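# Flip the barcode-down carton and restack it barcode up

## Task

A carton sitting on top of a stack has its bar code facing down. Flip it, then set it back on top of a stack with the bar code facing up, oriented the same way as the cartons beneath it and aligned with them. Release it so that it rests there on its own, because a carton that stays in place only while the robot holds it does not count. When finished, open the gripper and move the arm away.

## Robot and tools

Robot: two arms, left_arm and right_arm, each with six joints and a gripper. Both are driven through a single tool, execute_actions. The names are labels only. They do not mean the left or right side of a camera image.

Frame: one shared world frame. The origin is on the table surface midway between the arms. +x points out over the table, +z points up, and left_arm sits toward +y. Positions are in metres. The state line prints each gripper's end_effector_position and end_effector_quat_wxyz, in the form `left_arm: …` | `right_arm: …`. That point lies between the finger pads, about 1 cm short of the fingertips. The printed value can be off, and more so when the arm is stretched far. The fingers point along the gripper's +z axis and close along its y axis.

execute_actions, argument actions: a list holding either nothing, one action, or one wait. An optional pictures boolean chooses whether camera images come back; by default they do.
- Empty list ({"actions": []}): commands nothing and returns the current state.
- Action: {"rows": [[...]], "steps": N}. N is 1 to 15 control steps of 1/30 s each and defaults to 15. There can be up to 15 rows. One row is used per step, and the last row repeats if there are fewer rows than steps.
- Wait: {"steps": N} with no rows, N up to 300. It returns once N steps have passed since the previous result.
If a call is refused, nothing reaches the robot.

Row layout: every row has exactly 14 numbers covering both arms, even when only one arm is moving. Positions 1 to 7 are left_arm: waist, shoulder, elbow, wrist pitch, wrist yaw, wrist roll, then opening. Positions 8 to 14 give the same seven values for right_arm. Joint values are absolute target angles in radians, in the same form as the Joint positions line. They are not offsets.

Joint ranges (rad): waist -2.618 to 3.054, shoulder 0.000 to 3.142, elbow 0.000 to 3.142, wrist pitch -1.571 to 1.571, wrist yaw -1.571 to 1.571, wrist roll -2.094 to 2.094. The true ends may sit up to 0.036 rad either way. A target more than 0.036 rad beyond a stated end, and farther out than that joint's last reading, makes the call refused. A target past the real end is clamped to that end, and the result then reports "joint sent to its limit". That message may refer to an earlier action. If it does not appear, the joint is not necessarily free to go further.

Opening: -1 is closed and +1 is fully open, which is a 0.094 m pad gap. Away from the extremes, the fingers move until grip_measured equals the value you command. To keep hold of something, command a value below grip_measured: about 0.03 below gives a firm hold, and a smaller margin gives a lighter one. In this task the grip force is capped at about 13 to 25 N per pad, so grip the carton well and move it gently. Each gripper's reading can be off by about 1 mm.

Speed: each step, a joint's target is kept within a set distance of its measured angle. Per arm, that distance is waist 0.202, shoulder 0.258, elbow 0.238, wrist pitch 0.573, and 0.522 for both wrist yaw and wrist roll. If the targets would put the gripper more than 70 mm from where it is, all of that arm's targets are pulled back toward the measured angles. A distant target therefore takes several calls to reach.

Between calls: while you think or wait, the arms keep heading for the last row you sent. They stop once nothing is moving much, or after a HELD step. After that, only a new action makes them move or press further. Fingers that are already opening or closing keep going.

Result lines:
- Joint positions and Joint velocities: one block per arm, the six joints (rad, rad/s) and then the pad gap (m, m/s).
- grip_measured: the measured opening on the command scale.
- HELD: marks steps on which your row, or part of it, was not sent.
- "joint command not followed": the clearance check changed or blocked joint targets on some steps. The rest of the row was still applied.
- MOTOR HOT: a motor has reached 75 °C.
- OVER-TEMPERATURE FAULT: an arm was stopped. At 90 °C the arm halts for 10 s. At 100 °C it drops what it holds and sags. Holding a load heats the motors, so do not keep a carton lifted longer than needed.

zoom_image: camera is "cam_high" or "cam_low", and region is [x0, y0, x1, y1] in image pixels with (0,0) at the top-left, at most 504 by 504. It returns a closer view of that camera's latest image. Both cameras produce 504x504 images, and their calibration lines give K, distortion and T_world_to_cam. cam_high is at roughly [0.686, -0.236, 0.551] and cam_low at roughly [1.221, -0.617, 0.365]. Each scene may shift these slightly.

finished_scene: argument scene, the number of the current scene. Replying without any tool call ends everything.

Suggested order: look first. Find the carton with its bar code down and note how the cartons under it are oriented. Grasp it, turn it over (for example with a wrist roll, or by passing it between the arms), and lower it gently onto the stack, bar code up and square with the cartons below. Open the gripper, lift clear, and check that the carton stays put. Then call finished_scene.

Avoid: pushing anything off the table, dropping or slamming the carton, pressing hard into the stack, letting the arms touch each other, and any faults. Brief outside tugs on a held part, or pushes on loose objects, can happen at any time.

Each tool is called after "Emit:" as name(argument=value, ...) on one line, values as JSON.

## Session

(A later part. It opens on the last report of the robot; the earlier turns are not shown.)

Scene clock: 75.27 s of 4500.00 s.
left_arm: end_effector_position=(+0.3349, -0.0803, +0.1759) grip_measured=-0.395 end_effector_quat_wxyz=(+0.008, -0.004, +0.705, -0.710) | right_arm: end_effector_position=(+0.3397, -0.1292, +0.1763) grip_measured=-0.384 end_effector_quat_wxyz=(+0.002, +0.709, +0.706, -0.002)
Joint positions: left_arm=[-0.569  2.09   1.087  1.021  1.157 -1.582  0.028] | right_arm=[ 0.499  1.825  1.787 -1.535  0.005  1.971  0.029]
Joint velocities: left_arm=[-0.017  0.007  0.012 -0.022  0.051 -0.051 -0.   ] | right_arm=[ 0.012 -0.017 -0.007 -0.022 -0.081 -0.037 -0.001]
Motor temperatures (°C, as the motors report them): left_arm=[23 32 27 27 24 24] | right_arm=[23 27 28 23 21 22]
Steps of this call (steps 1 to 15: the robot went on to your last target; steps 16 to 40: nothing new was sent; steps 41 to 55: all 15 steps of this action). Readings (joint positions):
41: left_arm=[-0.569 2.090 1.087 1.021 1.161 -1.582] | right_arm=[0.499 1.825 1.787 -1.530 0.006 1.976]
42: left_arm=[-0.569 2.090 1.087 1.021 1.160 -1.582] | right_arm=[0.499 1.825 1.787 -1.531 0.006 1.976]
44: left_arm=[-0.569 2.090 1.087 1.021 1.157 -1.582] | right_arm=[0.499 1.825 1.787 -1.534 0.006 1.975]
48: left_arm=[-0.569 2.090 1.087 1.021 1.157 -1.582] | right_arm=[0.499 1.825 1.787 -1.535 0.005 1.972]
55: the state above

Release left and withdraw it in +y.

Emit:
execute_actions(actions=[{"rows":[[-0.57,2.09,1.11,1.015,1.152,-1.575,-0.38,0.5,1.8,1.8,-1.55,0.02,1.965,-0.46],[-0.57,2.09,1.11,1.015,1.152,-1.575,-0.3,0.5,1.8,1.8,-1.55,0.02,1.965,-0.46],[-0.57,2.09,1.11,1.015,1.152,-1.575,-0.2,0.5,1.8,1.8,-1.55,0.02,1.965,-0.46],[-0.57,2.09,1.11,1.015,1.152,-1.575,-0.1,0.5,1.8,1.8,-1.55,0.02,1.965,-0.46],[-0.56,2.09,1.11,1.015,1.16,-1.575,0,0.5,1.8,1.8,-1.55,0.02,1.965,-0.46],[-0.54,2.09,1.11,1.015,1.18,-1.575,0,0.5,1.8,1.8,-1.55,0.02,1.965,-0.46],[-0.52,2.09,1.11,1.015,1.2,-1.575,0,0.5,1.8,1.8,-1.55,0.02,1.965,-0.46],[-0.49,2.09,1.11,1.015,1.22,-1.575,0,0.5,1.8,1.8,-1.55,0.02,1.965,-0.46],[-0.46,2.09,1.11,1.015,1.24,-1.575,0,0.5,1.8,1.8,-1.55,0.02,1.965,-0.46],[-0.43,2.09,1.11,1.015,1.26,-1.575,0,0.5,1.8,1.8,-1.55,0.02,1.965,-0.46],[-0.4,2.09,1.11,1.015,1.28,-1.575,0,0.5,1.8,1.8,-1.55,0.02,1.965,-0.46],[-0.36,2.09,1.11,1.015,1.28,-1.575,0,0.5,1.8,1.8,-1.55,0.02,1.965,-0.46],[-0.32,2.09,1.11,1.015,1.28,-1.575,0,0.5,1.8,1.8,-1.55,0.02,1.965,-0.46],[-0.28,2.09,1.11,1.015,1.28,-1.575,0,0.5,1.8,1.8,-1.55,0.02,1.965,-0.46],[-0.25,2.09,1.11,1.015,1.28,-1.575,0,0.5,1.8,1.8,-1.55,0.02,1.965,-0.46]],"steps":15}], pictures=false)

Emit:
execute_actions(actions=[{"steps":10}])

Emit:
zoom_image(camera="cam_high", region=[130, 170, 290, 310])

Emit:
zoom_image(camera="cam_high", region=[40, 335, 140, 440])

Scene clock: 78.17 s of 4500.00 s.
left_arm: end_effector_position=(+0.3853, +0.0112, +0.1757) grip_measured=-0.002 end_effector_quat_wxyz=(+0.057, -0.053, +0.703, -0.707) | right_arm: end_effector_position=(+0.3397, -0.1292, +0.1763) grip_measured=-0.384 end_effector_quat_wxyz=(+0.002, +0.709, +0.706, -0.002)
Joint positions: left_arm=[-0.338  2.09   1.087  1.021  1.248 -1.582  0.047] | right_arm=[ 0.499  1.825  1.787 -1.535  0.005  1.971  0.029]
Joint velocities: left_arm=[ 1.253 -0.007 -0.022  0.051  0.125  0.037  0.001] | right_arm=[-0.017 -0.002  0.007  0.007 -0.051  0.022 -0.   ]
Motor temperatures (°C, as the motors report them): left_arm=[23 32 27 27 24 24] | right_arm=[23 27 28 23 21 22]
Steps of this call (steps 1 to 15: the robot went on to your last target; steps 16 to 72: nothing new was sent; steps 73 to 87: all 15 steps of this action). Readings (joint positions):
73: left_arm=[-0.569 2.090 1.087 1.021 1.157 -1.582] | right_arm=[0.499 1.825 1.787 -1.535 0.005 1.971]
74: left_arm=[-0.569 2.090 1.087 1.021 1.157 -1.582] | right_arm=[0.499 1.825 1.787 -1.535 0.005 1.971]
76: left_arm=[-0.569 2.090 1.087 1.021 1.157 -1.582] | right_arm=[0.499 1.825 1.787 -1.535 0.005 1.971]
80: left_arm=[-0.556 2.090 1.087 1.021 1.173 -1.582] | right_arm=[0.499 1.825 1.787 -1.535 0.005 1.971]
87: the state above

Scene clock: 78.50 s of 4500.00 s.
left_arm: end_effector_position=(+0.4050, +0.0546, +0.1756) grip_measured=-0.002 end_effector_quat_wxyz=(+0.088, -0.083, +0.700, -0.704) | right_arm: end_effector_position=(+0.3397, -0.1292, +0.1763) grip_measured=-0.384 end_effector_quat_wxyz=(+0.002, +0.709, +0.706, -0.002)
Joint positions: left_arm=[-0.238  2.09   1.087  1.021  1.262 -1.582  0.047] | right_arm=[ 0.499  1.825  1.787 -1.535  0.005  1.971  0.029]
Joint velocities: left_arm=[-0.12   0.002  0.017 -0.022  0.095  0.022 -0.001] | right_arm=[-0.002  0.017 -0.007 -0.007  0.095  0.007 -0.   ]
Motor temperatures (°C, as the motors report them): left_arm=[23 32 27 27 24 24] | right_arm=[23 27 28 23 21 22]
Steps of this call (steps 1 to 10: the robot went on to your last target). Readings (joint positions):
1: left_arm=[-0.297 2.090 1.087 1.021 1.250 -1.582] | right_arm=[0.499 1.825 1.787 -1.535 0.005 1.971]
2: left_arm=[-0.262 2.090 1.087 1.021 1.250 -1.582] | right_arm=[0.499 1.825 1.787 -1.535 0.005 1.971]
4: left_arm=[-0.221 2.090 1.087 1.021 1.250 -1.582] | right_arm=[0.499 1.825 1.787 -1.535 0.005 1.971]
8: left_arm=[-0.227 2.090 1.087 1.021 1.258 -1.582] | right_arm=[0.499 1.825 1.787 -1.535 0.005 1.971]
10: the state above

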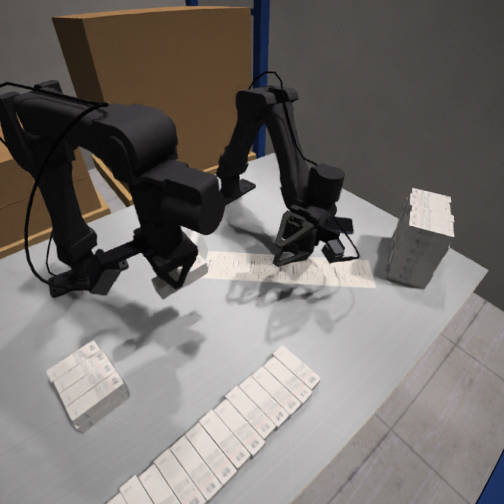

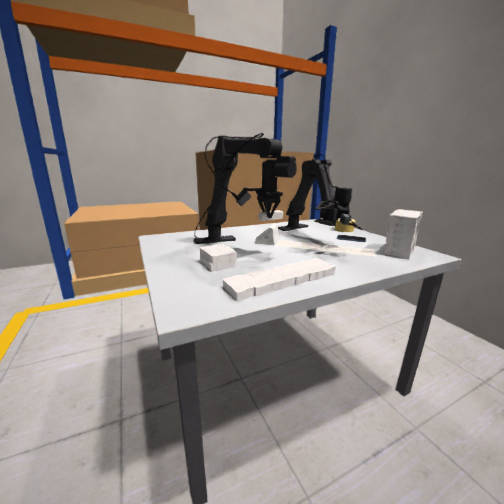

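Region (130, 170, 290, 310) of cam_high's 504x504 image, scaled by 3.150, with more detail than that image has; it fills the top 441 rows of this view, and the rest is white.

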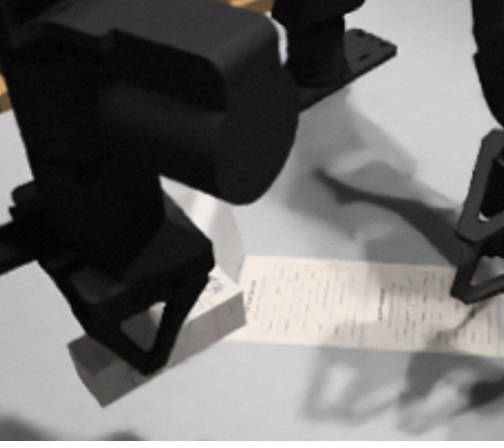

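Region (40, 335, 140, 440) of cam_high's 504x504 image, scaled by 4.800, with more detail than that image has; it fills the left 480 columns of this view, and the rest is white.

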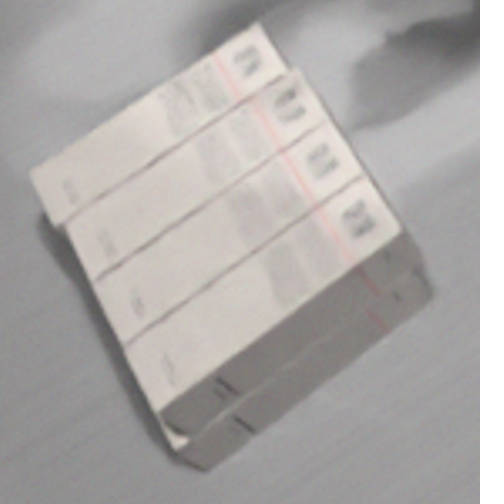

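Emit:
execute_actions(actions=[{"rows":[[-0.24,2.05,1.1,0.98,1.22,-1.5,0,0.47,1.81,1.8,-1.55,0.02,1.93,-0.46],[-0.22,2.0,1.08,0.94,1.16,-1.42,0,0.43,1.82,1.8,-1.545,0.02,1.89,-0.46],[-0.2,1.94,1.06,0.9,1.1,-1.34,0,0.385,1.83,1.8,-1.54,0.02,1.84,-0.46],[-0.18,1.88,1.04,0.86,1.04,-1.26,0,0.34,1.84,1.8,-1.535,0.02,1.79,-0.46],[-0.16,1.82,1.02,0.82,0.98,-1.18,0,0.29,1.85,1.8,-1.525,0.02,1.74,-0.46],[-0.14,1.76,1.0,0.78,0.92,-1.1,0,0.24,1.86,1.8,-1.515,0.02,1.69,-0.46],[-0.12,1.7,0.98,0.74,0.86,-1.02,0,0.19,1.87,1.8,-1.505,0.02,1.63,-0.46],[-0.1,1.64,0.96,0.7,0.8,-0.94,0,0.14,1.88,1.8,-1.495,0.02,1.57,-0.46],[-0.08,1.58,0.94,0.66,0.74,-0.86,0,0.09,1.89,1.8,-1.485,0.02,1.51,-0.46],[-0.06,1.52,0.92,0.62,0.68,-0.78,0,0.04,1.9,1.8,-1.475,0.02,1.45,-0.46],[-0.04,1.46,0.9,0.58,0.62,-0.7,0,-0.01,1.91,1.8,-1.465,0.02,1.39,-0.46],[-0.02,1.4,0.88,0.54,0.56,-0.62,0,-0.05,1.92,1.8,-1.455,0.02,1.34,-0.46],[0,1.34,0.86,0.5,0.5,-0.54,0,-0.085,1.925,1.8,-1.445,0.02,1.29,-0.46],[0,1.28,0.84,0.46,0.44,-0.46,0,-0.115,1.93,1.8,-1.435,0.02,1.25,-0.46],[0,1.22,0.82,0.42,0.38,-0.38,0,-0.135,1.935,1.79,-1.425,0.02,1.225,-0.46]],"steps":15}], pictures=false)

Emit:
execute_actions(actions=[{"rows":[[0,1.16,0.79,0.39,0.32,-0.3,0,-0.142,1.937,1.78,-1.41,0.02,1.215,-0.46],[0,1.1,0.76,0.36,0.26,-0.24,0,-0.142,1.939,1.77,-1.4,0.02,1.215,-0.46],[0,1.04,0.73,0.33,0.2,-0.18,0,-0.142,1.941,1.76,-1.388,0.02,1.215,-0.46],[0,0.98,0.7,0.3,0.14,-0.12,0,-0.142,1.943,1.75,-1.376,0.02,1.215,-0.46],[0,0.92,0.67,0.27,0.08,-0.06,0,-0.142,1.945,1.74,-1.364,0.02,1.215,-0.46],[0,0.86,0.64,0.24,0.03,0,0,-0.142,1.947,1.73,-1.352,0.02,1.215,-0.46],[0,0.8,0.61,0.21,0,0,0,-0.142,1.949,1.72,-1.34,0.02,1.215,-0.46],[0,0.75,0.58,0.18,0,0,0,-0.142,1.951,1.71,-1.328,0.02,1.215,-0.46],[0,0.71,0.56,0.16,0,0,0,-0.142,1.953,1.7,-1.316,0.02,1.215,-0.46],[0,0.68,0.54,0.14,0,0,0,-0.142,1.955,1.69,-1.304,0.02,1.215,-0.46],[0,0.66,0.53,0.13,0,0,0,-0.142,1.957,1.68,-1.292,0.02,1.215,-0.46],[0,0.65,0.52,0.13,0,0,0,-0.142,1.96,1.67,-1.28,0.02,1.215,-0.46]],"steps":15}], pictures=false)

Emit:
execute_actions(actions=[{"steps":20}])

Emit:
zoom_image(camera="cam_high", region=[30, 330, 150, 450])

Emit:
zoom_image(camera="cam_low", region=[185, 215, 255, 280])

Scene clock: 83.50 s of 4500.00 s.
left_arm: end_effector_position=(+0.3869, +0.2196, +0.3579) grip_measured=-0.002 end_effector_quat_wxyz=(+0.641, -0.052, +0.657, -0.393) | right_arm: end_effector_position=(+0.3837, -0.3278, +0.1438) grip_measured=-0.393 end_effector_quat_wxyz=(-0.006, +0.725, +0.689, -0.007)
Joint positions: left_arm=[-0.005  1.334  0.884  0.614  0.631 -0.727  0.047] | right_arm=[-0.095  1.925  1.787 -1.451  0.005  1.425  0.029]
Joint velocities: left_arm=[ 0.242 -1.77  -0.598 -1.048 -1.81   2.264  0.   ] | right_arm=[-0.999  0.242  0.002  0.242  0.066 -1.282  0.   ]
Motor temperatures (°C, as the motors report them): left_arm=[23 33 27 27 24 24] | right_arm=[23 28 28 23 21 22]
Steps of this call (steps 1 to 30: the robot went on to your last target; steps 31 to 90: nothing new was sent; then 1.50 s passed at rest; steps 91 to 105: all 15 steps of this action). Readings (joint positions):
91: left_arm=[-0.244 2.089 1.087 1.017 1.264 -1.573] | right_arm=[0.498 1.825 1.787 -1.535 0.005 1.967]
92: left_arm=[-0.243 2.082 1.086 1.003 1.250 -1.550] | right_arm=[0.492 1.825 1.787 -1.535 0.004 1.957]
94: left_arm=[-0.234 2.031 1.065 0.949 1.193 -1.473] | right_arm=[0.451 1.825 1.787 -1.534 -0.003 1.915]
98: left_arm=[-0.164 1.806 0.999 0.832 1.030 -1.252] | right_arm=[0.257 1.841 1.787 -1.515 -0.006 1.770]
105: the state above

Scene clock: 84.00 s of 4500.00 s.
left_arm: end_effector_position=(+0.2674, +0.2995, +0.3233) grip_measured=-0.002 end_effector_quat_wxyz=(+0.727, -0.058, +0.683, +0.029) | right_arm: end_effector_position=(+0.3887, -0.3508, +0.1111) grip_measured=-0.393 end_effector_quat_wxyz=(+0.002, +0.676, +0.737, -0.006)
Joint positions: left_arm=[ 0.001  0.667  0.533  0.193  0.047 -0.048  0.047] | right_arm=[-0.15   1.945  1.686 -1.313  0.012  1.233  0.029]
Joint velocities: left_arm=[-0.002 -0.032 -0.09  -0.403 -0.227  0.256 -0.001] | right_arm=[ 0.012  0.09  -0.056  0.183 -0.037 -0.125 -0.001]
Motor temperatures (°C, as the motors report them): left_arm=[23 33 27 27 24 24] | right_arm=[23 28 28 23 21 22]
Steps of this call (steps 1 to 15: all 15 steps of this action). Readings (joint positions):
1: left_arm=[0.000 1.274 0.862 0.581 0.571 -0.649] | right_arm=[-0.125 1.932 1.787 -1.442 0.007 1.385]
2: left_arm=[0.001 1.214 0.837 0.548 0.513 -0.573] | right_arm=[-0.147 1.937 1.787 -1.434 0.010 1.353]
4: left_arm=[0.001 1.095 0.777 0.483 0.399 -0.430] | right_arm=[-0.165 1.938 1.779 -1.414 0.015 1.307]
8: left_arm=[0.001 0.862 0.649 0.348 0.186 -0.192] | right_arm=[-0.154 1.938 1.744 -1.375 0.014 1.259]
15: the state above

Scene clock: 84.67 s of 4500.00 s.
left_arm: end_effector_position=(+0.2670, +0.3058, +0.3085) grip_measured=-0.002 end_effector_quat_wxyz=(+0.707, -0.060, +0.703, +0.053) | right_arm: end_effector_position=(+0.3942, -0.3522, +0.1080) grip_measured=-0.393 end_effector_quat_wxyz=(+0.009, +0.674, +0.739, -0.002)
Joint positions: left_arm=[ 0.001  0.667  0.527  0.146  0.012 -0.01   0.047] | right_arm=[-0.15   1.952  1.683 -1.287  0.012  1.226  0.029]
Joint velocities: left_arm=[-0.007 -0.012  0.007 -0.022  0.037  0.007 -0.001] | right_arm=[-0.017  0.002  0.002 -0.051 -0.051  0.051 -0.001]
Motor temperatures (°C, as the motors report them): left_arm=[23 32 27 27 24 24] | right_arm=[23 28 27 23 21 22]
Steps of this call (steps 1 to 20: the robot went on to your last target). Readings (joint positions):
1: left_arm=[0.001 0.667 0.530 0.182 0.039 -0.040] | right_arm=[-0.150 1.948 1.684 -1.308 0.012 1.231]
2: left_arm=[0.001 0.667 0.528 0.172 0.033 -0.034] | right_arm=[-0.150 1.950 1.683 -1.303 0.012 1.230]
4: left_arm=[0.001 0.667 0.527 0.159 0.025 -0.025] | right_arm=[-0.150 1.952 1.683 -1.297 0.012 1.229]
8: left_arm=[0.001 0.667 0.527 0.150 0.017 -0.016] | right_arm=[-0.150 1.952 1.683 -1.290 0.012 1.227]
20: the state above

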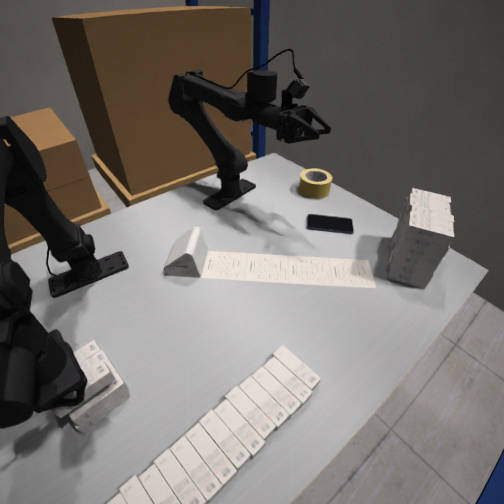

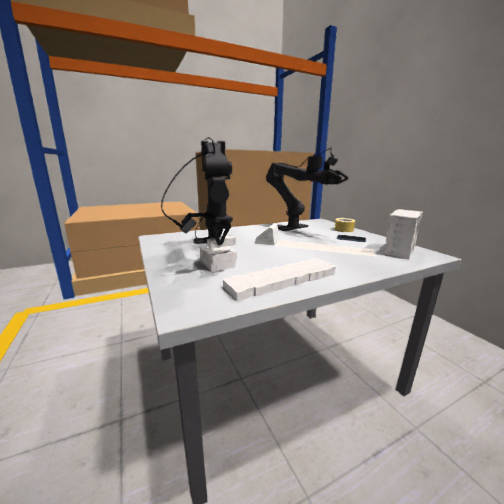

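Region (30, 330, 150, 450) of cam_high's 504x504 image, scaled by 4.200, with more detail than that image has.

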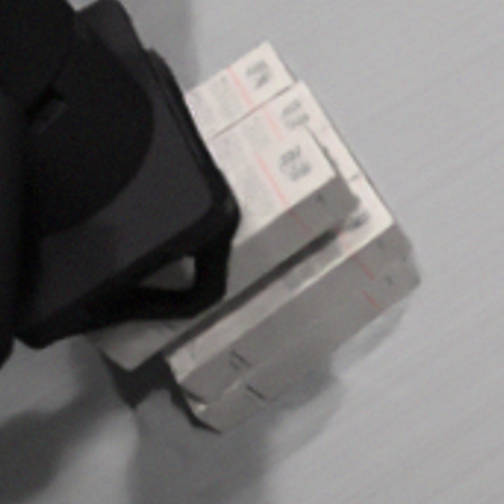

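Region (185, 215, 255, 280) of cam_low's 504x504 image, scaled by 7.200, with more detail than that image has; it fills the top 468 rows of this view, and the rest is white.

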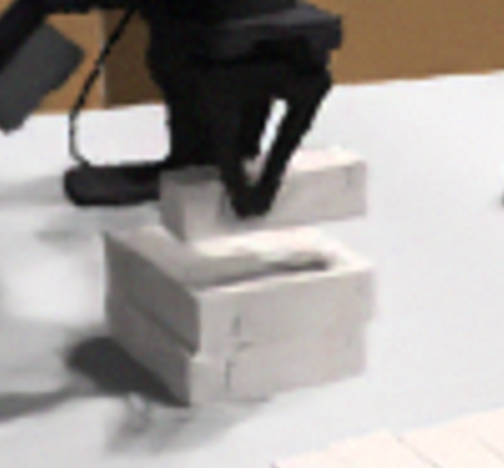

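Emit:
execute_actions(actions=[{"rows":[[0,0.65,0.52,0.13,0,0,0,-0.14,1.96,1.66,-1.27,0.01,1.22,-0.46],[0,0.65,0.52,0.13,0,0,0,-0.138,1.961,1.65,-1.26,0,1.22,-0.46],[0,0.65,0.52,0.13,0,0,0,-0.136,1.962,1.64,-1.25,-0.012,1.22,-0.46],[0,0.65,0.52,0.13,0,0,0,-0.135,1.963,1.63,-1.24,-0.012,1.22,-0.46],[0,0.65,0.52,0.13,0,0,0,-0.135,1.964,1.62,-1.23,-0.012,1.22,-0.46],[0,0.65,0.52,0.13,0,0,0,-0.135,1.965,1.61,-1.22,-0.012,1.22,-0.46],[0,0.65,0.52,0.13,0,0,0,-0.135,1.966,1.602,-1.212,-0.012,1.22,-0.46],[0,0.65,0.52,0.13,0,0,0,-0.135,1.967,1.594,-1.204,-0.012,1.22,-0.46]],"steps":15}], pictures=false)

Emit:
execute_actions(actions=[{"steps":15}])

Emit:
zoom_image(camera="cam_high", region=[50, 350, 140, 440])

Emit:
zoom_image(camera="cam_low", region=[185, 215, 255, 280])

Scene clock: 86.97 s of 4500.00 s.
left_arm: end_effector_position=(+0.2670, +0.3058, +0.3085) grip_measured=-0.002 end_effector_quat_wxyz=(+0.707, -0.060, +0.703, +0.054) | right_arm: end_effector_position=(+0.3925, -0.3448, +0.0869) grip_measured=-0.393 end_effector_quat_wxyz=(-0.003, +0.672, +0.740, +0.008)
Joint positions: left_arm=[ 0.001  0.667  0.527  0.146  0.011 -0.01   0.047] | right_arm=[-0.146  1.957  1.606 -1.219 -0.017  1.226  0.029]
Joint velocities: left_arm=[-0.002 -0.007  0.002  0.007  0.007 -0.037  0.   ] | right_arm=[-0.012 -0.012 -0.002  0.022  0.037 -0.037 -0.001]
Motor temperatures (°C, as the motors report them): left_arm=[23 31 27 28 24 24] | right_arm=[23 28 27 23 21 22]
Steps of this call (steps 1 to 15: the robot went on to your last target; steps 16 to 54: nothing new was sent; steps 55 to 69: all 15 steps of this action). Readings (joint positions):
55: left_arm=[0.001 0.667 0.527 0.146 0.011 -0.010] | right_arm=[-0.150 1.952 1.683 -1.286 0.011 1.226]
56: left_arm=[0.001 0.667 0.527 0.146 0.011 -0.010] | right_arm=[-0.150 1.952 1.680 -1.283 0.009 1.226]
58: left_arm=[0.001 0.667 0.527 0.146 0.011 -0.010] | right_arm=[-0.150 1.952 1.667 -1.269 0.000 1.226]
62: left_arm=[0.001 0.667 0.527 0.146 0.011 -0.010] | right_arm=[-0.147 1.952 1.623 -1.241 -0.011 1.226]
69: the state above

Scene clock: 87.47 s of 4500.00 s.
left_arm: end_effector_position=(+0.2670, +0.3058, +0.3085) grip_measured=-0.002 end_effector_quat_wxyz=(+0.707, -0.060, +0.703, +0.054) | right_arm: end_effector_position=(+0.3945, -0.3452, +0.0869) grip_measured=-0.393 end_effector_quat_wxyz=(-0.000, +0.672, +0.740, +0.010)
Joint positions: left_arm=[ 0.001  0.667  0.527  0.146  0.011 -0.01   0.047] | right_arm=[-0.146  1.957  1.606 -1.211 -0.017  1.226  0.029]
Joint velocities: left_arm=[-0.007  0.012  0.022  0.022 -0.066 -0.051 -0.   ] | right_arm=[ 0.002 -0.007 -0.002 -0.081  0.037  0.022  0.   ]
Motor temperatures (°C, as the motors report them): left_arm=[23 31 27 28 24 24] | right_arm=[23 28 27 23 21 22]
Steps of this call (steps 1 to 15: the robot went on to your last target). Readings (joint positions):
1: left_arm=[0.001 0.667 0.527 0.146 0.011 -0.010] | right_arm=[-0.146 1.957 1.606 -1.217 -0.017 1.226]
2: left_arm=[0.001 0.667 0.527 0.146 0.011 -0.010] | right_arm=[-0.146 1.957 1.606 -1.215 -0.017 1.226]
4: left_arm=[0.001 0.667 0.527 0.146 0.011 -0.010] | right_arm=[-0.146 1.957 1.606 -1.213 -0.017 1.226]
8: left_arm=[0.001 0.667 0.527 0.146 0.011 -0.010] | right_arm=[-0.146 1.957 1.606 -1.212 -0.017 1.226]
15: the state above
All arms were judged still, so your last target was given up. Only a new action makes them travel on or press farther. Fingers that are still opening or closing keep moving.

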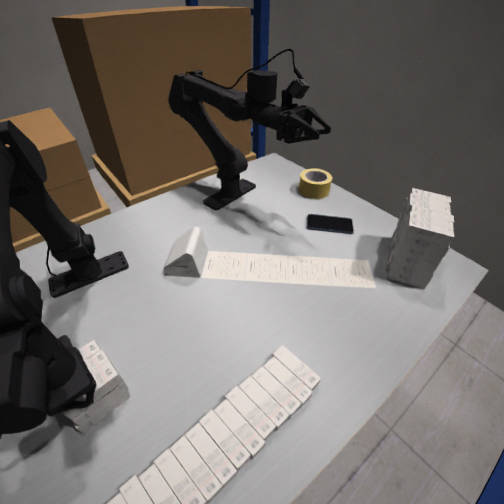

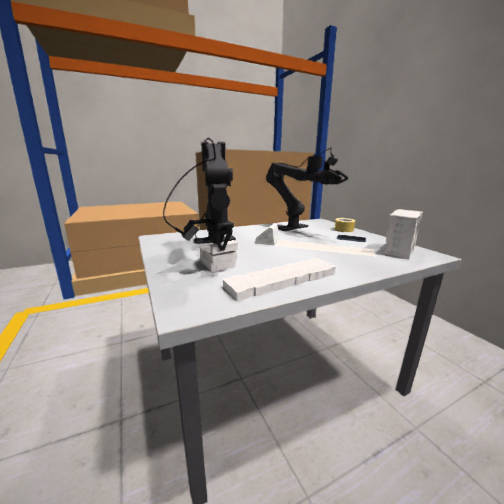

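Region (50, 350, 140, 440) of cam_high's 504x504 image, scaled by 5.600, with more detail than that image has.

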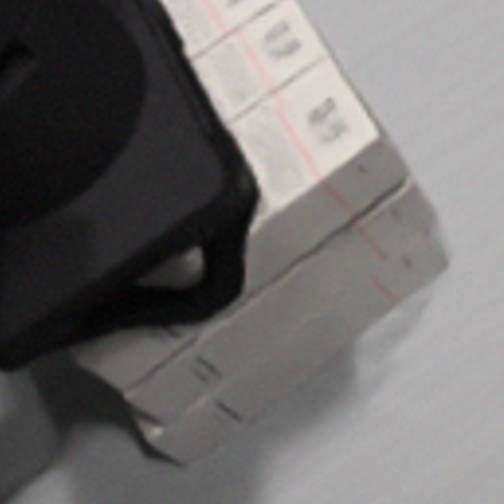

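Region (185, 215, 255, 280) of cam_low's 504x504 image, scaled by 7.200, with more detail than that image has; it fills the top 468 rows of this view, and the rest is white.

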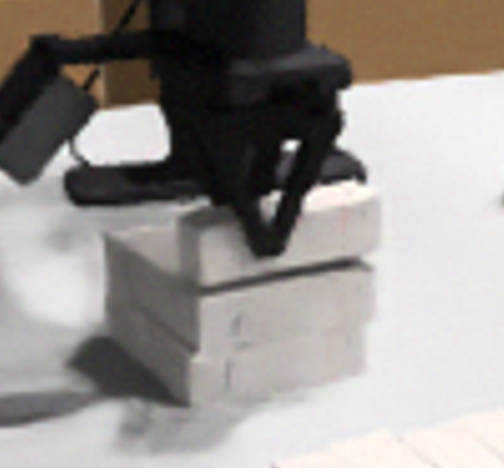

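Emit:
execute_actions(actions=[{"rows":[[0,0.65,0.52,0.13,0,0,0,-0.135,1.967,1.59,-1.2,0,1.22,-0.46],[0,0.65,0.52,0.13,0,0,0,-0.135,1.967,1.586,-1.197,0.012,1.22,-0.46],[0,0.65,0.52,0.13,0,0,0,-0.135,1.967,1.582,-1.194,0.012,1.22,-0.46],[0,0.65,0.52,0.13,0,0,0,-0.135,1.967,1.578,-1.191,0.012,1.22,-0.46],[0,0.65,0.52,0.13,0,0,0,-0.135,1.967,1.574,-1.188,0.012,1.22,-0.46]],"steps":15}], pictures=false)

Emit:
execute_actions(actions=[{"steps":10}])

Emit:
zoom_image(camera="cam_high", region=[50, 350, 140, 440])

Emit:
zoom_image(camera="cam_low", region=[185, 215, 255, 280])

Scene clock: 89.37 s of 4500.00 s.
left_arm: end_effector_position=(+0.2670, +0.3058, +0.3084) grip_measured=-0.002 end_effector_quat_wxyz=(+0.707, -0.060, +0.703, +0.054) | right_arm: end_effector_position=(+0.3927, -0.3461, +0.0821) grip_measured=-0.393 end_effector_quat_wxyz=(+0.000, +0.672, +0.740, +0.006)
Joint positions: left_arm=[ 0.001  0.667  0.527  0.145  0.011 -0.01   0.047] | right_arm=[-0.146  1.957  1.587 -1.196 -0.01   1.226  0.029]
Joint velocities: left_arm=[-0.012 -0.017  0.007 -0.007 -0.007 -0.022 -0.   ] | right_arm=[ 0.007 -0.007  0.012  0.022  0.022 -0.066  0.001]
Motor temperatures (°C, as the motors report them): left_arm=[23 31 27 28 24 24] | right_arm=[23 28 27 23 21 22]
Steps of this call (steps 1 to 42: nothing new was sent; steps 43 to 57: all 15 steps of this action). Readings (joint positions):
43: left_arm=[0.001 0.667 0.527 0.146 0.011 -0.010] | right_arm=[-0.146 1.957 1.606 -1.210 -0.018 1.226]
44: left_arm=[0.001 0.667 0.527 0.146 0.011 -0.010] | right_arm=[-0.146 1.957 1.606 -1.210 -0.017 1.226]
46: left_arm=[0.001 0.667 0.527 0.146 0.011 -0.010] | right_arm=[-0.146 1.957 1.604 -1.205 -0.014 1.226]
50: left_arm=[0.001 0.667 0.527 0.145 0.011 -0.010] | right_arm=[-0.146 1.957 1.590 -1.198 -0.011 1.226]
57: the state above

Scene clock: 89.70 s of 4500.00 s.
left_arm: end_effector_position=(+0.2670, +0.3058, +0.3084) grip_measured=-0.002 end_effector_quat_wxyz=(+0.707, -0.060, +0.703, +0.054) | right_arm: end_effector_position=(+0.3929, -0.3463, +0.0821) grip_measured=-0.393 end_effector_quat_wxyz=(+0.000, +0.672, +0.740, +0.006)
Joint positions: left_arm=[ 0.001  0.667  0.527  0.145  0.011 -0.01   0.047] | right_arm=[-0.146  1.957  1.587 -1.195 -0.009  1.226  0.029]
Joint velocities: left_arm=[-0.017  0.002 -0.002  0.022 -0.037 -0.022 -0.   ] | right_arm=[ 0.002  0.012 -0.032  0.022  0.007 -0.081  0.001]
Motor temperatures (°C, as the motors report them): left_arm=[23 31 27 28 24 24] | right_arm=[23 28 27 23 21 22]
Steps of this call (steps 1 to 10: the robot went on to your last target). Readings (joint positions):
1: left_arm=[0.001 0.667 0.527 0.145 0.011 -0.010] | right_arm=[-0.146 1.957 1.587 -1.196 -0.010 1.226]
2: left_arm=[0.001 0.667 0.527 0.145 0.011 -0.010] | right_arm=[-0.146 1.957 1.587 -1.195 -0.010 1.226]
4: left_arm=[0.001 0.667 0.527 0.145 0.011 -0.010] | right_arm=[-0.146 1.957 1.587 -1.195 -0.010 1.226]
8: left_arm=[0.001 0.667 0.527 0.145 0.011 -0.010] | right_arm=[-0.146 1.957 1.587 -1.195 -0.009 1.226]
10: the state above

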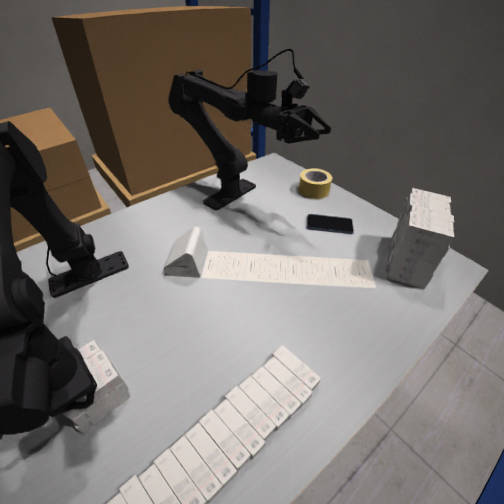

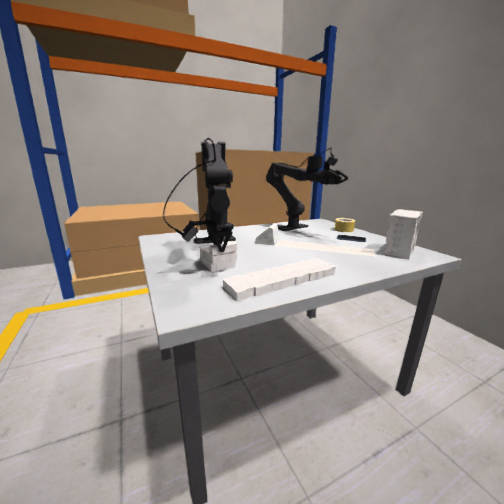

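Region (50, 350, 140, 440) of cam_high's 504x504 image, scaled by 5.600, with more detail than that image has.

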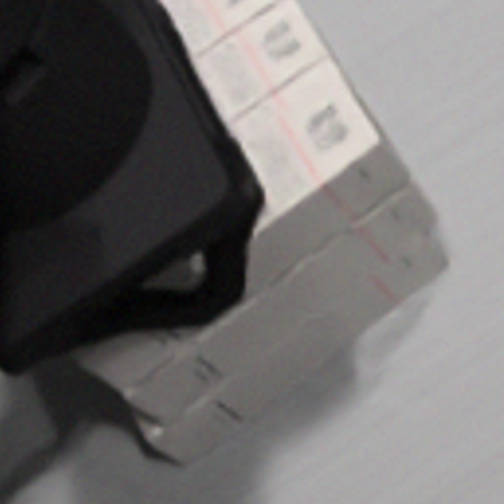

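Region (185, 215, 255, 280) of cam_low's 504x504 image, scaled by 7.200, with more detail than that image has; it fills the top 468 rows of this view, and the rest is white.

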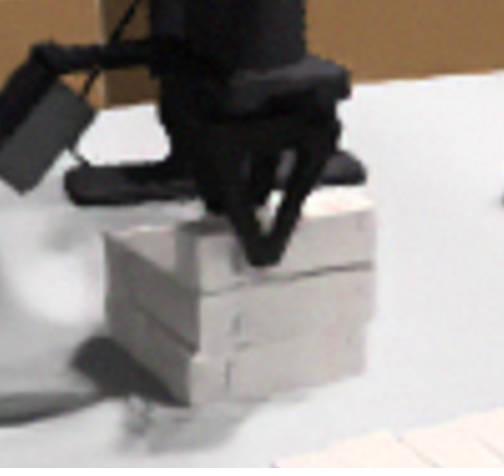

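Well aligned. Release and lift.

Emit:
execute_actions(actions=[{"rows":[[0,0.65,0.52,0.13,0,0,0,-0.135,1.967,1.574,-1.188,0.012,1.22,-0.41],[0,0.65,0.52,0.13,0,0,0,-0.135,1.967,1.574,-1.188,0.012,1.22,-0.37],[0,0.65,0.52,0.13,0,0,0,-0.135,1.967,1.574,-1.188,0.012,1.22,-0.32],[0,0.65,0.52,0.13,0,0,0,-0.135,1.967,1.574,-1.188,0.012,1.22,-0.2],[0,0.65,0.52,0.13,0,0,0,-0.135,1.967,1.58,-1.188,0.012,1.22,0],[0,0.65,0.52,0.13,0,0,0,-0.135,1.96,1.6,-1.2,0.012,1.22,0.2],[0,0.65,0.52,0.13,0,0,0,-0.135,1.95,1.62,-1.22,0.012,1.22,0.3],[0,0.65,0.52,0.13,0,0,0,-0.135,1.94,1.64,-1.245,0.012,1.22,0.3],[0,0.65,0.52,0.13,0,0,0,-0.135,1.93,1.66,-1.27,0.012,1.22,0.3],[0,0.65,0.52,0.13,0,0,0,-0.135,1.92,1.68,-1.295,0.012,1.22,0.3],[0,0.65,0.52,0.13,0,0,0,-0.135,1.9,1.7,-1.32,0.012,1.22,0.3],[0,0.65,0.52,0.13,0,0,0,-0.135,1.87,1.71,-1.345,0.012,1.22,0.3],[0,0.65,0.52,0.13,0,0,0,-0.135,1.83,1.71,-1.37,0.012,1.22,0.3],[0,0.65,0.52,0.13,0,0,0,-0.135,1.78,1.7,-1.39,0.012,1.22,0.3],[0,0.65,0.52,0.13,0,0,0,-0.135,1.73,1.68,-1.4,0.012,1.22,0.3]],"steps":15}], pictures=false)

Emit:
execute_actions(actions=[{"rows":[[0,0.65,0.52,0.13,0,0,0,-0.135,1.67,1.64,-1.4,0.012,1.22,0.3],[0,0.65,0.52,0.13,0,0,0,-0.135,1.61,1.6,-1.4,0.012,1.22,0.3],[0,0.65,0.52,0.13,0,0,0,-0.135,1.55,1.55,-1.4,0.012,1.22,0.3],[0,0.65,0.52,0.13,0,0,0,-0.135,1.49,1.5,-1.4,0.012,1.22,0.3],[0,0.65,0.52,0.13,0,0,0,-0.135,1.43,1.45,-1.4,0.012,1.22,0.3],[0,0.65,0.52,0.13,0,0,0,-0.135,1.37,1.4,-1.4,0.012,1.22,0.3],[0,0.65,0.52,0.13,0,0,0,-0.135,1.31,1.35,-1.4,0.012,1.22,0.3],[0,0.65,0.52,0.13,0,0,0,-0.135,1.26,1.31,-1.4,0.012,1.22,0.3],[0,0.65,0.52,0.13,0,0,0,-0.135,1.22,1.28,-1.4,0.012,1.22,0.3],[0,0.65,0.52,0.13,0,0,0,-0.135,1.2,1.26,-1.4,0.012,1.22,0.3]],"steps":15}])

Emit:
zoom_image(camera="cam_high", region=[40, 340, 140, 440])

Scene clock: 93.37 s of 4500.00 s.
left_arm: end_effector_position=(+0.2670, +0.3058, +0.3084) grip_measured=-0.002 end_effector_quat_wxyz=(+0.707, -0.060, +0.703, +0.054) | right_arm: end_effector_position=(+0.3887, -0.3452, +0.1294) grip_measured=+0.298 end_effector_quat_wxyz=(+0.025, +0.672, +0.740, +0.019)
Joint positions: left_arm=[ 0.001  0.667  0.527  0.145  0.011 -0.01   0.047] | right_arm=[-0.146  1.876  1.664 -1.297 -0.009  1.226  0.061]
Joint velocities: left_arm=[-0.017 -0.002  0.012  0.066 -0.066 -0.022  0.001] | right_arm=[-0.022 -1.082 -0.012 -0.476  0.007  0.037  0.   ]
Motor temperatures (°C, as the motors report them): left_arm=[23 30 27 28 24 24] | right_arm=[23 28 27 23 21 22]
Steps of this call (steps 1 to 15: the robot went on to your last target; steps 16 to 90: nothing new was sent; then 0.17 s passed at rest; steps 91 to 105: all 15 steps of this action). Readings (joint positions):
91: left_arm=[0.001 0.667 0.527 0.145 0.011 -0.010] | right_arm=[-0.146 1.957 1.587 -1.194 -0.009 1.226]
92: left_arm=[0.001 0.667 0.527 0.145 0.011 -0.010] | right_arm=[-0.146 1.957 1.587 -1.194 -0.009 1.226]
94: left_arm=[0.001 0.667 0.527 0.145 0.011 -0.010] | right_arm=[-0.146 1.957 1.587 -1.194 -0.009 1.226]
98: left_arm=[0.001 0.667 0.527 0.145 0.011 -0.010] | right_arm=[-0.146 1.957 1.591 -1.202 -0.009 1.226]
105: the state above

Scene clock: 93.87 s of 4500.00 s.
left_arm: end_effector_position=(+0.2670, +0.3058, +0.3084) grip_measured=-0.002 end_effector_quat_wxyz=(+0.707, -0.060, +0.703, +0.054) | right_arm: end_effector_position=(+0.2479, -0.3100, +0.2027) grip_measured=+0.298 end_effector_quat_wxyz=(+0.105, +0.667, +0.735, +0.060)
Joint positions: left_arm=[ 0.001  0.667  0.527  0.145  0.011 -0.01   0.047] | right_arm=[-0.146  1.193  1.276 -1.41  -0.006  1.226  0.061]
Joint velocities: left_arm=[-0.007 -0.007 -0.017  0.022  0.11   0.037 -0.001] | right_arm=[ 0.027  0.032 -0.125 -0.022  0.022 -0.051 -0.001]
Motor temperatures (°C, as the motors report them): left_arm=[23 29 27 28 24 24] | right_arm=[23 28 27 23 21 22]
Steps of this call (steps 1 to 15: all 15 steps of this action). Readings (joint positions):
1: left_arm=[0.001 0.667 0.527 0.145 0.011 -0.010] | right_arm=[-0.146 1.833 1.660 -1.310 -0.009 1.226]
2: left_arm=[0.001 0.667 0.527 0.145 0.011 -0.010] | right_arm=[-0.146 1.779 1.649 -1.316 -0.009 1.226]
4: left_arm=[0.001 0.667 0.527 0.145 0.011 -0.010] | right_arm=[-0.146 1.643 1.596 -1.322 -0.009 1.226]
8: left_arm=[0.001 0.667 0.527 0.145 0.011 -0.010] | right_arm=[-0.146 1.351 1.424 -1.351 -0.007 1.226]
15: the state above

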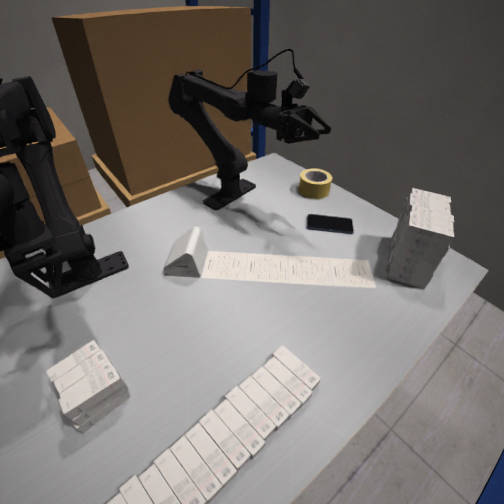

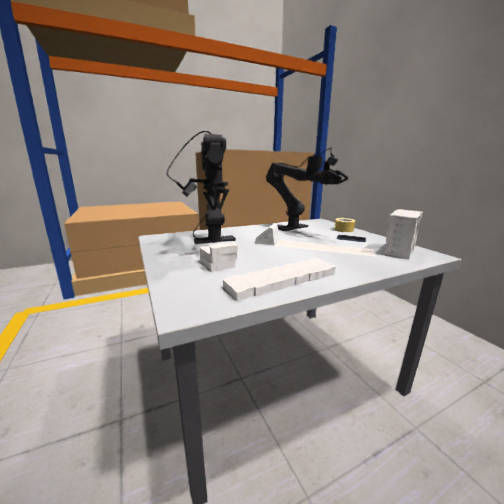

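Region (40, 340, 140, 440) of cam_high's 504x504 image, scaled by 5.040, with more detail than that image has.

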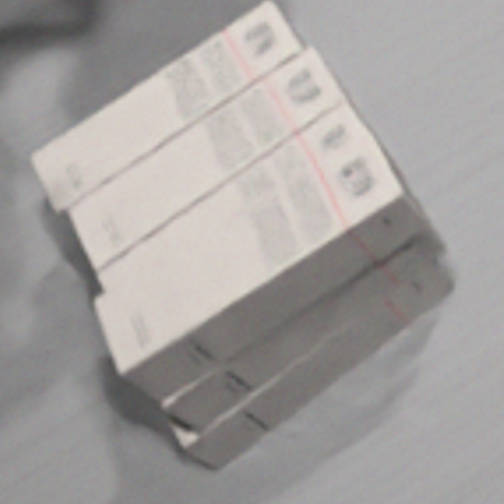

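Emit:
finished_scene(scene=1)

The scene is finished: the task was done.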